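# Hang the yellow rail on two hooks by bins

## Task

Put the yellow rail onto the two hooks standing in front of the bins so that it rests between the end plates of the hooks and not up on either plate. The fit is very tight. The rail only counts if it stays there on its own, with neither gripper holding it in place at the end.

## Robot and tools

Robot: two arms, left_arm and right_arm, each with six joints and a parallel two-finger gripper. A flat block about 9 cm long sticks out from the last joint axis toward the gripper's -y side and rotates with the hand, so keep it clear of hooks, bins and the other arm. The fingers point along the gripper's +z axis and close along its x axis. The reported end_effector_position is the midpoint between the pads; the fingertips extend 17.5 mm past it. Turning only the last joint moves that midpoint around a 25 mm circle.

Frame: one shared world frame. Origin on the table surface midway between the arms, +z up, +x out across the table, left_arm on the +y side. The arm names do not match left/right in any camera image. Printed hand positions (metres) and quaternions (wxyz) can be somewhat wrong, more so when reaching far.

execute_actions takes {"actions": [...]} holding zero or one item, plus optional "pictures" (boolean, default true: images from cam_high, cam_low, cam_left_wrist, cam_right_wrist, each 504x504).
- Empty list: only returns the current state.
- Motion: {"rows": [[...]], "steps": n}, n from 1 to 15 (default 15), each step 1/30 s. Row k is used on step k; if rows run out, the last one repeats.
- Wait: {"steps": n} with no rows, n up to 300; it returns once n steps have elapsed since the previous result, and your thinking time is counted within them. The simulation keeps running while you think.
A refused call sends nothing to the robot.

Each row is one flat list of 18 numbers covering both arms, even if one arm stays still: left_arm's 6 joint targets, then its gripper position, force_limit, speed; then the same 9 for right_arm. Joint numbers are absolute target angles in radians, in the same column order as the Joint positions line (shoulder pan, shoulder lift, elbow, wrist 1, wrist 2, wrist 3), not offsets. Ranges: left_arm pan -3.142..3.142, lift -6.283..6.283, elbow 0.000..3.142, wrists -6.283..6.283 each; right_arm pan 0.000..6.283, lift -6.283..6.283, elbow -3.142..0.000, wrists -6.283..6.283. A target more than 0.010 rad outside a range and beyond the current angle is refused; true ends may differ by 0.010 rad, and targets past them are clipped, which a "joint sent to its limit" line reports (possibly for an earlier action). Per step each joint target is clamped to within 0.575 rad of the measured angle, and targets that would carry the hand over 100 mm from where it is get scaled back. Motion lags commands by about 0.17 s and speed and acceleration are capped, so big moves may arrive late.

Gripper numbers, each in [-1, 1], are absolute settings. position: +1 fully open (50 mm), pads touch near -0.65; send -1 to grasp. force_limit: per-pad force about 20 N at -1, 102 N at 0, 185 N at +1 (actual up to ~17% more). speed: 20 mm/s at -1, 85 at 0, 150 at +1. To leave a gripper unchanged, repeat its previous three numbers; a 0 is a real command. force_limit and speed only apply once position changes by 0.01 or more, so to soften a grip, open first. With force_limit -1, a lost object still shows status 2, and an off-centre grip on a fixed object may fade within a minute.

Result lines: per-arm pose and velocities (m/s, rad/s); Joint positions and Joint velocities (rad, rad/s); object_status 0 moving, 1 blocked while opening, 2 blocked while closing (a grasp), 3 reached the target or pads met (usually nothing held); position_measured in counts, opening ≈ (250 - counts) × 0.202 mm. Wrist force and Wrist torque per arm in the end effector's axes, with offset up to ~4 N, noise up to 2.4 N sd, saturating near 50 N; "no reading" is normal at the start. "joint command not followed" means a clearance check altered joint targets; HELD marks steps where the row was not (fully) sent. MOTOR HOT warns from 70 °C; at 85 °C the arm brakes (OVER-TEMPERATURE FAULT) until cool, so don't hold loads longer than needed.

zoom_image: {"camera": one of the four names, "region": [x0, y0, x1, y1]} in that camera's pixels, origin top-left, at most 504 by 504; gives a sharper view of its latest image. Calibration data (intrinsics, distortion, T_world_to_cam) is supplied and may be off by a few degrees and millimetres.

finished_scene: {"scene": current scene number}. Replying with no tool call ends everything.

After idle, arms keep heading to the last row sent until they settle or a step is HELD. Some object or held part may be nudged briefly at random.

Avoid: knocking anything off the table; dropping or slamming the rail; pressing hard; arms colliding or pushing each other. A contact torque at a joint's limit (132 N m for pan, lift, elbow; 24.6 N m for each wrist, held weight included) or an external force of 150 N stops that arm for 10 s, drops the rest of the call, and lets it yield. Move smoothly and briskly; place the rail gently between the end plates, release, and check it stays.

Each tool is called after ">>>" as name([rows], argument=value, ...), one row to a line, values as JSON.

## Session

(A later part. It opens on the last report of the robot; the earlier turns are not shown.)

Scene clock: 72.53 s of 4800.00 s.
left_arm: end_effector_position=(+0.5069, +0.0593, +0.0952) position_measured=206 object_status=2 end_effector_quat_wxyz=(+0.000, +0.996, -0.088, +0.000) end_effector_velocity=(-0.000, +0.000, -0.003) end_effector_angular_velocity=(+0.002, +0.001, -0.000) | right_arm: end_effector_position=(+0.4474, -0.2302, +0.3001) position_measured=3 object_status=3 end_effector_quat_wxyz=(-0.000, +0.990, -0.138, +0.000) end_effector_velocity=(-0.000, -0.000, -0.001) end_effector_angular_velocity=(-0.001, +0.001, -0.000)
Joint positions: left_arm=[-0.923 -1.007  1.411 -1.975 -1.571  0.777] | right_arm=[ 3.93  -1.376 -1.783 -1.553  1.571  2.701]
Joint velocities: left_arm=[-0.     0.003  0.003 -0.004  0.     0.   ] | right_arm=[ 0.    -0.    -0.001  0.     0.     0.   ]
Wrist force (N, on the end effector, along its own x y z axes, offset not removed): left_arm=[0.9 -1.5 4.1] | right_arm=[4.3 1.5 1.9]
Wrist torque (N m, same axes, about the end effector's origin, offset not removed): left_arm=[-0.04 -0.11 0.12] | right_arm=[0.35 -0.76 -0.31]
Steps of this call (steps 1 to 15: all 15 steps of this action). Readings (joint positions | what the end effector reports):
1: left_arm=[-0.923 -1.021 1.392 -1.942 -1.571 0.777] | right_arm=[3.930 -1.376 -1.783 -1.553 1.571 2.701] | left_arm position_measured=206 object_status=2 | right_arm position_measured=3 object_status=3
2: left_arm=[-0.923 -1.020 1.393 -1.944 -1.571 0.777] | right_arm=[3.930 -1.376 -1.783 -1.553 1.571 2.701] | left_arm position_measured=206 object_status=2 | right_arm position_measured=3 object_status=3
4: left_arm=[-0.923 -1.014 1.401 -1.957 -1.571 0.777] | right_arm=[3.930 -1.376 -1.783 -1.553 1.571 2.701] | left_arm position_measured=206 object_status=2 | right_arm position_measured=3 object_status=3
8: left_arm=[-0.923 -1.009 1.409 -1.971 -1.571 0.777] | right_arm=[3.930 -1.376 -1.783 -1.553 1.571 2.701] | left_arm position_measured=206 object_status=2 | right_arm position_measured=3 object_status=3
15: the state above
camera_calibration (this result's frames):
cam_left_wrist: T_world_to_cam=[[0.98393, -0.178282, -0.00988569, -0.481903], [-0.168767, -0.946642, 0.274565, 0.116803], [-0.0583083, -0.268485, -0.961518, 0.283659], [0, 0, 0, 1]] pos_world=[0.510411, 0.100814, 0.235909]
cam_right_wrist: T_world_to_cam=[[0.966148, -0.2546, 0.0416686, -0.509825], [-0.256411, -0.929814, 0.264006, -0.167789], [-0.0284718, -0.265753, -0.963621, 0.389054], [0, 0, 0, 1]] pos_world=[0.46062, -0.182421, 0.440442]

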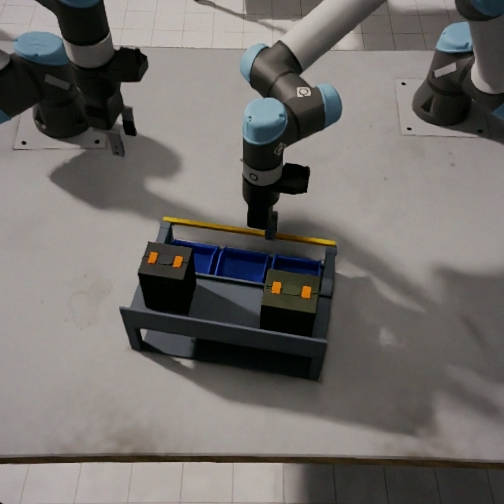

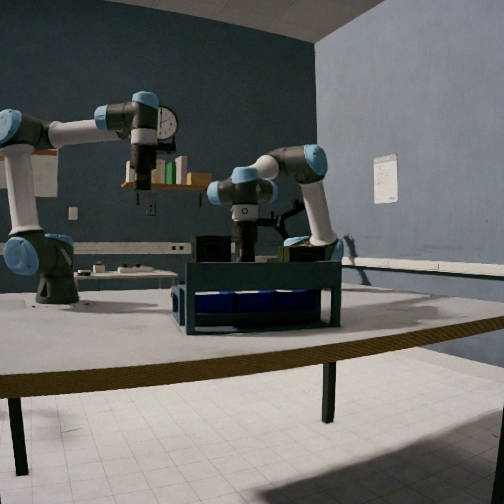

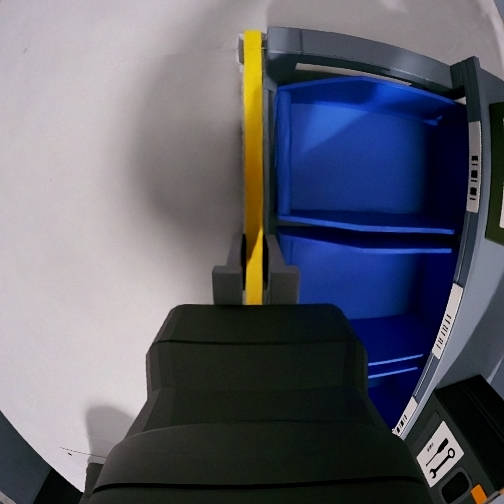

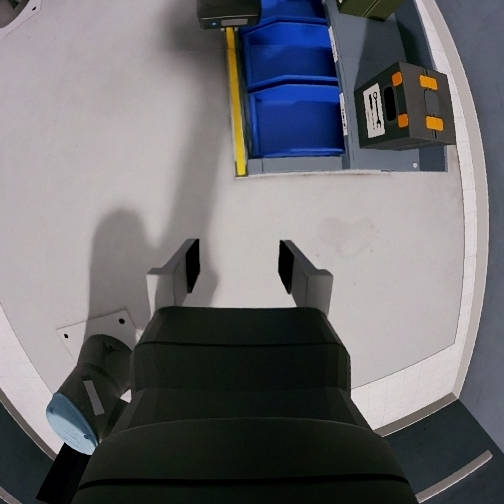

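>>> execute_actions([
  {"rows":[[-0.9223,-0.996,1.4207,-1.9957,-1.571,0.7777,-1,-0.3,0,3.93,-1.376,-1.783,-1.553,1.571,2.701,1,0,0]]},
])

>>> zoom_image(camera="cam_right_wrist", region=[210,140,270,200])

>>> zoom_image(camera="cam_left_wrist", region=[200,0,310,110])

Scene clock: 77.13 s of 4800.00 s.
left_arm: end_effector_position=(+0.5078, +0.0592, +0.0851) position_measured=206 object_status=2 end_effector_quat_wxyz=(+0.000, +0.996, -0.088, -0.000) end_effector_velocity=(+0.000, -0.000, -0.001) end_effector_angular_velocity=(+0.000, +0.000, -0.000) | right_arm: end_effector_position=(+0.4474, -0.2302, +0.3001) position_measured=3 object_status=3 end_effector_quat_wxyz=(-0.000, +0.990, -0.138, +0.000) end_effector_velocity=(+0.000, -0.000, -0.000) end_effector_angular_velocity=(-0.001, -0.000, -0.000)
Joint positions: left_arm=[-0.922 -0.996  1.421 -1.995 -1.571  0.778] | right_arm=[ 3.93  -1.376 -1.783 -1.553  1.571  2.701]
Joint velocities: left_arm=[ 0.     0.001  0.001 -0.002 -0.     0.   ] | right_arm=[-0.001 -0.001  0.    -0.    -0.001 -0.001]
Wrist force (N, on the end effector, along its own x y z axes, offset not removed): left_arm=[0.7 -3.3 3.8] | right_arm=[2.9 -0.1 1.8]
Wrist torque (N m, same axes, about the end effector's origin, offset not removed): left_arm=[-0.04 -0.20 0.09] | right_arm=[0.02 -0.41 -0.29]
Steps of this call (steps 1 to 15: the robot went on to your last target; steps 16 to 90: nothing new was sent; then 1.10 s passed at rest; steps 91 to 105: all 15 steps of this action). Readings (joint positions | what the end effector reports):
91: left_arm=[-0.923 -1.007 1.411 -1.975 -1.571 0.777] | right_arm=[3.930 -1.376 -1.783 -1.553 1.571 2.701] | left_arm position_measured=206 object_status=2 | right_arm position_measured=3 object_status=3
92: left_arm=[-0.923 -1.006 1.412 -1.977 -1.571 0.777] | right_arm=[3.930 -1.376 -1.783 -1.553 1.571 2.701] | left_arm position_measured=206 object_status=2 | right_arm position_measured=3 object_status=3
94: left_arm=[-0.923 -1.002 1.416 -1.985 -1.571 0.777] | right_arm=[3.930 -1.376 -1.783 -1.553 1.571 2.701] | left_arm position_measured=206 object_status=2 | right_arm position_measured=3 object_status=3
98: left_arm=[-0.922 -0.997 1.420 -1.993 -1.571 0.778] | right_arm=[3.930 -1.376 -1.783 -1.553 1.571 2.701] | left_arm position_measured=206 object_status=2 | right_arm position_measured=3 object_status=3
105: the state above
camera_calibration (this result's frames):
cam_left_wrist: T_world_to_cam=[[0.983931, -0.178274, -0.00991053, -0.482924], [-0.168756, -0.946658, 0.274519, 0.11962], [-0.0583216, -0.268436, -0.96153, 0.273979], [0, 0, 0, 1]] pos_world=[0.511329, 0.100692, 0.225815]
cam_right_wrist: T_world_to_cam=[[0.966148, -0.2546, 0.0416687, -0.509825], [-0.256411, -0.929814, 0.264006, -0.167789], [-0.0284718, -0.265754, -0.96362, 0.389054], [0, 0, 0, 1]] pos_world=[0.46062, -0.182421, 0.440442]

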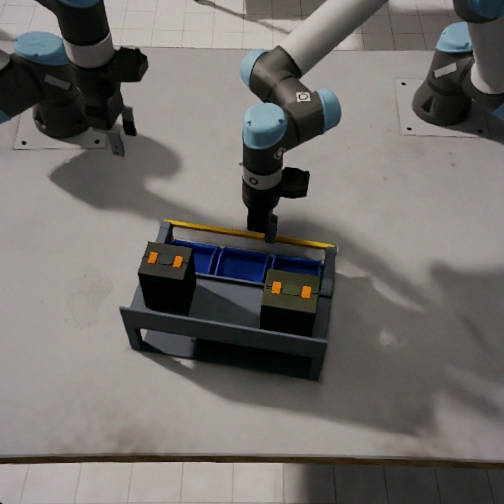

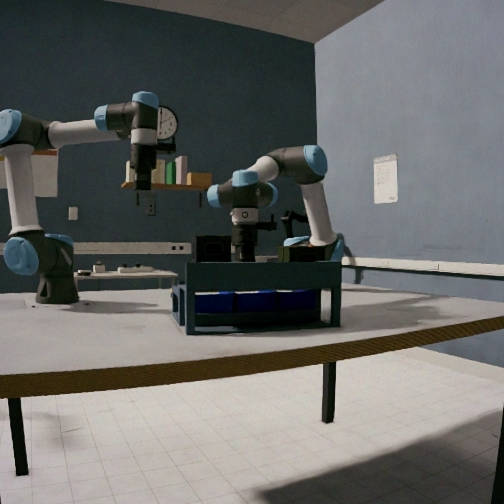

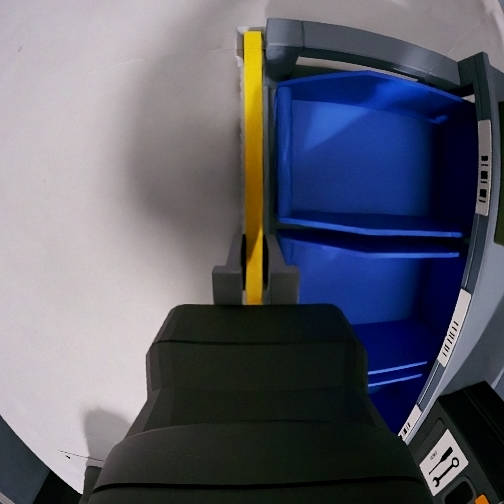

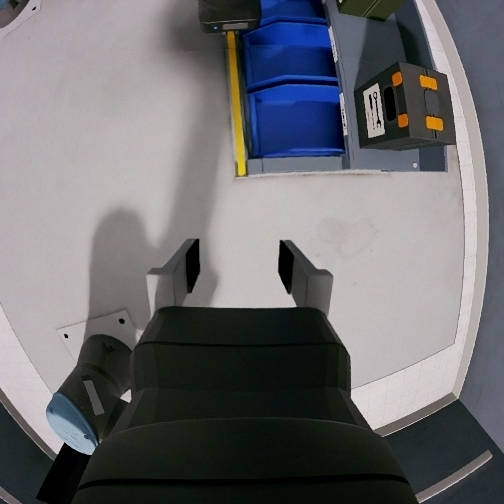

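Region (210, 140, 270, 200) of cam_right_wrist's 504x504 image, scaled by 8.400, with more detail than that image has.

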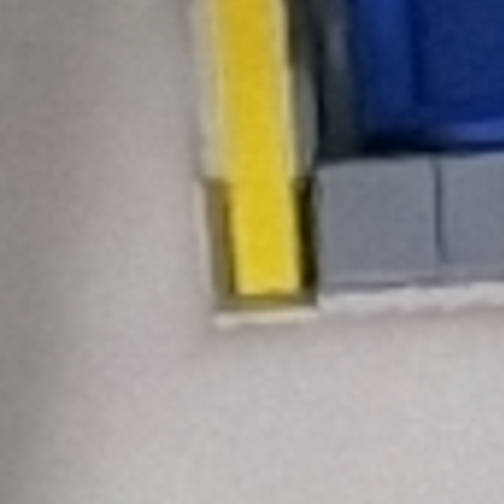

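Region (200, 0, 310, 110) of cam_left_wrist's 504x504 image, scaled by 4.582, with more detail than that image has.

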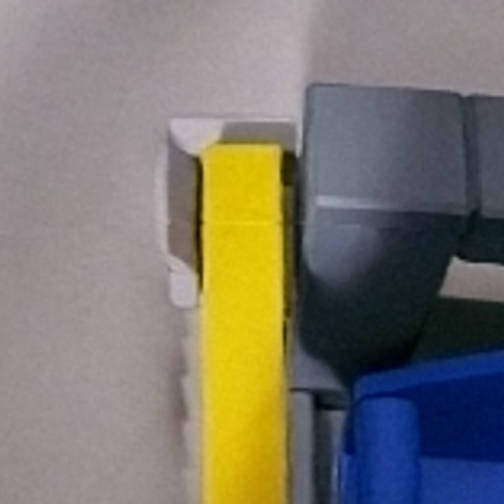

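>>> execute_actions([
  {"rows":[[-0.9213,-0.9925,1.4286,-2.0071,-1.571,0.7787,-1,-0.3,0,3.93,-1.376,-1.783,-1.553,1.571,2.701,1,0,0]]},
], pictures=false)

>>> execute_actions([
  {"rows":[[-0.9213,-0.9925,1.4286,-2.0071,-1.571,0.7787,-0.1,-0.3,-0.5,3.93,-1.376,-1.783,-1.553,1.571,2.701,1,0,0]]},
], pictures=false)

>>> execute_actions([
  {"rows":[[-0.9233,-1.021,1.392,-1.942,-1.571,0.7767,-0.1,-0.3,-0.5,3.8,-1.376,-1.783,-1.553,1.571,2.701,1,0,0]]},
])

>>> zoom_image(camera="cam_right_wrist", region=[160,90,270,200])

>>> zoom_image(camera="cam_left_wrist", region=[200,0,310,110])

Scene clock: 85.13 s of 4800.00 s.
left_arm: end_effector_position=(+0.5079, +0.0602, +0.0802) position_measured=206 object_status=2 end_effector_quat_wxyz=(+0.000, +0.996, -0.088, -0.000) end_effector_velocity=(-0.000, +0.001, -0.002) end_effector_angular_velocity=(+0.001, +0.001, +0.001) | right_arm: end_effector_position=(+0.4474, -0.2302, +0.3001) position_measured=3 object_status=3 end_effector_quat_wxyz=(-0.000, +0.990, -0.138, +0.000) end_effector_velocity=(+0.000, +0.000, +0.000) end_effector_angular_velocity=(-0.000, -0.000, +0.001)
Joint positions: left_arm=[-0.921 -0.993  1.429 -2.007 -1.571  0.779] | right_arm=[ 3.93  -1.376 -1.783 -1.553  1.571  2.701]
Joint velocities: left_arm=[ 0.     0.001  0.002 -0.002 -0.    -0.   ] | right_arm=[-0.    -0.001  0.001  0.    -0.001 -0.001]
Wrist force (N, on the end effector, along its own x y z axes, offset not removed): left_arm=[-0.3 -0.8 2.7] | right_arm=[3.3 -0.5 1.4]
Wrist torque (N m, same axes, about the end effector's origin, offset not removed): left_arm=[0.04 0.10 0.08] | right_arm=[-0.06 -0.47 -0.28]
Steps of this call (steps 1 to 15: the robot went on to your last target; steps 16 to 90: nothing new was sent; then 4.50 s passed at rest; steps 91 to 105: all 15 steps of this action). Readings (joint positions | what the end effector reports):
91: left_arm=[-0.922 -0.996 1.421 -1.996 -1.571 0.778] | right_arm=[3.930 -1.376 -1.783 -1.553 1.571 2.701] | left_arm position_measured=206 object_status=2 | right_arm position_measured=3 object_status=3
92: left_arm=[-0.922 -0.996 1.421 -1.997 -1.571 0.778] | right_arm=[3.930 -1.376 -1.783 -1.553 1.571 2.701] | left_arm position_measured=206 object_status=2 | right_arm position_measured=3 object_status=3
94: left_arm=[-0.922 -0.994 1.425 -2.001 -1.571 0.778] | right_arm=[3.930 -1.376 -1.783 -1.553 1.571 2.701] | left_arm position_measured=206 object_status=2 | right_arm position_measured=3 object_status=3
98: left_arm=[-0.921 -0.993 1.428 -2.006 -1.571 0.779] | right_arm=[3.930 -1.376 -1.783 -1.553 1.571 2.701] | left_arm position_measured=206 object_status=2 | right_arm position_measured=3 object_status=3
105: the state above

Scene clock: 85.63 s of 4800.00 s.
left_arm: end_effector_position=(+0.5079, +0.0602, +0.0801) position_measured=167 object_status=3 end_effector_quat_wxyz=(+0.000, +0.996, -0.088, -0.000) end_effector_velocity=(+0.001, -0.001, +0.001) end_effector_angular_velocity=(-0.003, -0.002, +0.000) | right_arm: end_effector_position=(+0.4474, -0.2302, +0.3001) position_measured=3 object_status=3 end_effector_quat_wxyz=(-0.000, +0.990, -0.138, +0.000) end_effector_velocity=(+0.000, +0.000, -0.000) end_effector_angular_velocity=(-0.001, -0.000, -0.000)
Joint positions: left_arm=[-0.921 -0.993  1.429 -2.007 -1.571  0.779] | right_arm=[ 3.93  -1.376 -1.783 -1.553  1.571  2.701]
Joint velocities: left_arm=[ 0.    -0.001 -0.001 -0.002 -0.     0.   ] | right_arm=[ 0.001 -0.001 -0.     0.    -0.001  0.001]
Wrist force (N, on the end effector, along its own x y z axes, offset not removed): left_arm=[1.6 -1.6 2.0] | right_arm=[4.2 0.4 1.4]
Wrist torque (N m, same axes, about the end effector's origin, offset not removed): left_arm=[-0.17 -0.26 0.12] | right_arm=[0.20 -0.76 -0.35]
Steps of this call (steps 1 to 15: all 15 steps of this action). Readings (joint positions | what the end effector reports):
1: left_arm=[-0.921 -0.993 1.429 -2.007 -1.571 0.779] | right_arm=[3.930 -1.376 -1.783 -1.553 1.571 2.701] | left_arm position_measured=206 object_status=0 | right_arm position_measured=3 object_status=3
2: left_arm=[-0.921 -0.993 1.429 -2.007 -1.571 0.779] | right_arm=[3.930 -1.376 -1.783 -1.553 1.571 2.701] | left_arm position_measured=198 object_status=0 | right_arm position_measured=3 object_status=3
4: left_arm=[-0.921 -0.993 1.429 -2.007 -1.571 0.779] | right_arm=[3.930 -1.376 -1.783 -1.553 1.571 2.701] | left_arm position_measured=180 object_status=0 | right_arm position_measured=3 object_status=3
8: left_arm=[-0.921 -0.993 1.429 -2.007 -1.571 0.779] | right_arm=[3.930 -1.376 -1.783 -1.553 1.571 2.701] | left_arm position_measured=167 object_status=0 | right_arm position_measured=3 object_status=3
15: the state above

Scene clock: 86.13 s of 4800.00 s.
left_arm: end_effector_position=(+0.5069, +0.0594, +0.1097) position_measured=167 object_status=3 end_effector_quat_wxyz=(+0.000, +0.996, -0.088, -0.000) end_effector_velocity=(-0.000, -0.000, +0.004) end_effector_angular_velocity=(-0.000, -0.000, -0.001) | right_arm: end_effector_position=(+0.4756, -0.2804, +0.3001) position_measured=3 object_status=3 end_effector_quat_wxyz=(-0.000, +0.979, -0.202, +0.000) end_effector_velocity=(+0.004, -0.008, -0.001) end_effector_angular_velocity=(-0.001, +0.001, -0.019)
Joint positions: left_arm=[-0.923 -1.021  1.392 -1.943 -1.571  0.777] | right_arm=[ 3.802 -1.376 -1.783 -1.553  1.571  2.701]
Joint velocities: left_arm=[-0.    -0.004 -0.005  0.009  0.     0.001] | right_arm=[-0.019 -0.001 -0.001  0.     0.    -0.   ]
Wrist force (N, on the end effector, along its own x y z axes, offset not removed): left_arm=[0.7 0.0 2.1] | right_arm=[3.9 0.2 1.7]
Wrist torque (N m, same axes, about the end effector's origin, offset not removed): left_arm=[0.14 -0.04 0.04] | right_arm=[0.13 -0.66 -0.31]
Steps of this call (steps 1 to 15: all 15 steps of this action). Readings (joint positions | what the end effector reports):
1: left_arm=[-0.921 -0.993 1.429 -2.007 -1.571 0.779] | right_arm=[3.930 -1.376 -1.783 -1.553 1.571 2.701] | left_arm position_measured=167 object_status=3 | right_arm position_measured=3 object_status=3
2: left_arm=[-0.921 -0.994 1.427 -2.004 -1.571 0.779] | right_arm=[3.927 -1.376 -1.783 -1.553 1.571 2.701] | left_arm position_measured=167 object_status=3 | right_arm position_measured=3 object_status=3
4: left_arm=[-0.922 -1.006 1.412 -1.979 -1.571 0.778] | right_arm=[3.885 -1.376 -1.783 -1.553 1.571 2.701] | left_arm position_measured=167 object_status=3 | right_arm position_measured=3 object_status=3
8: left_arm=[-0.923 -1.017 1.397 -1.951 -1.571 0.777] | right_arm=[3.821 -1.376 -1.783 -1.553 1.571 2.701] | left_arm position_measured=167 object_status=3 | right_arm position_measured=3 object_status=3
15: the state above
camera_calibration (this result's frames):
cam_left_wrist: T_world_to_cam=[[0.983933, -0.178262, -0.00995114, -0.481722], [-0.168736, -0.946673, 0.27448, 0.112904], [-0.0583499, -0.268391, -0.961541, 0.297609], [0, 0, 0, 1]] pos_world=[0.510398, 0.100886, 0.25038]
cam_right_wrist: T_world_to_cam=[[0.925697, -0.375961, 0.041692, -0.564619], [-0.373124, -0.889443, 0.26395, -0.140345], [-0.0621523, -0.259894, -0.963635, 0.394211], [0, 0, 0, 1]] pos_world=[0.494801, -0.234651, 0.44046]

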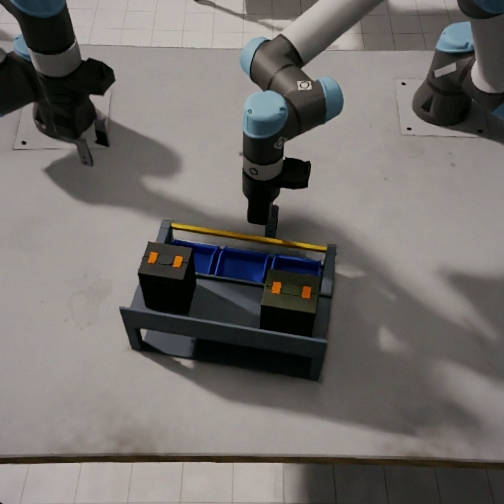

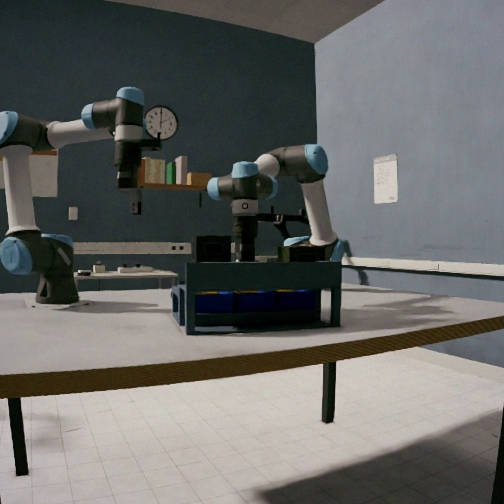

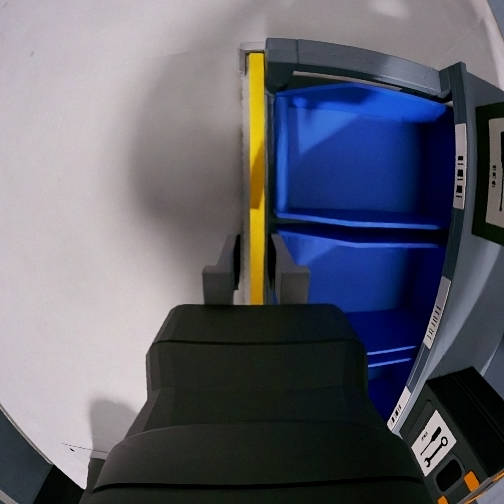

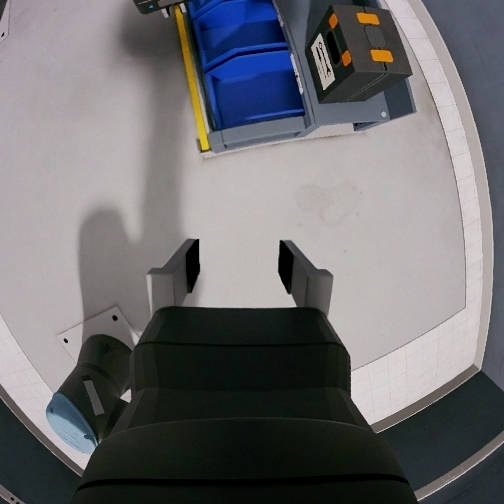

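Region (160, 90, 270, 200) of cam_right_wrist's 504x504 image, scaled by 4.582, with more detail than that image has.

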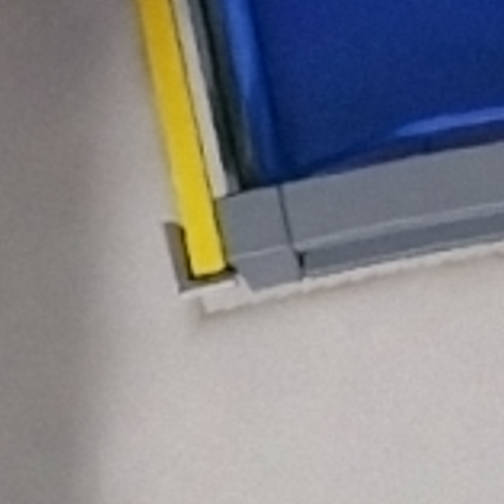

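Region (200, 0, 310, 110) of cam_left_wrist's 504x504 image, scaled by 4.582, with more detail than that image has.

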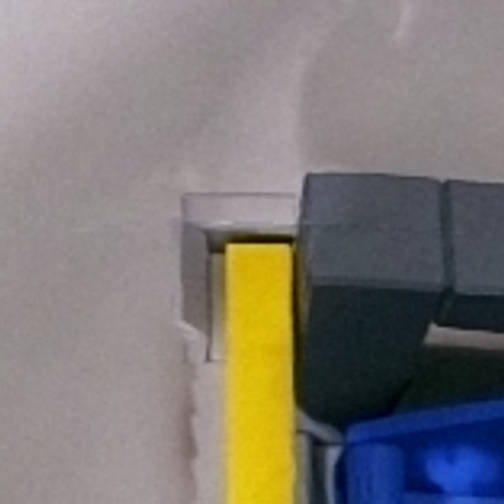

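>>> finished_scene(scene=1)

The scene is finished: the task was done.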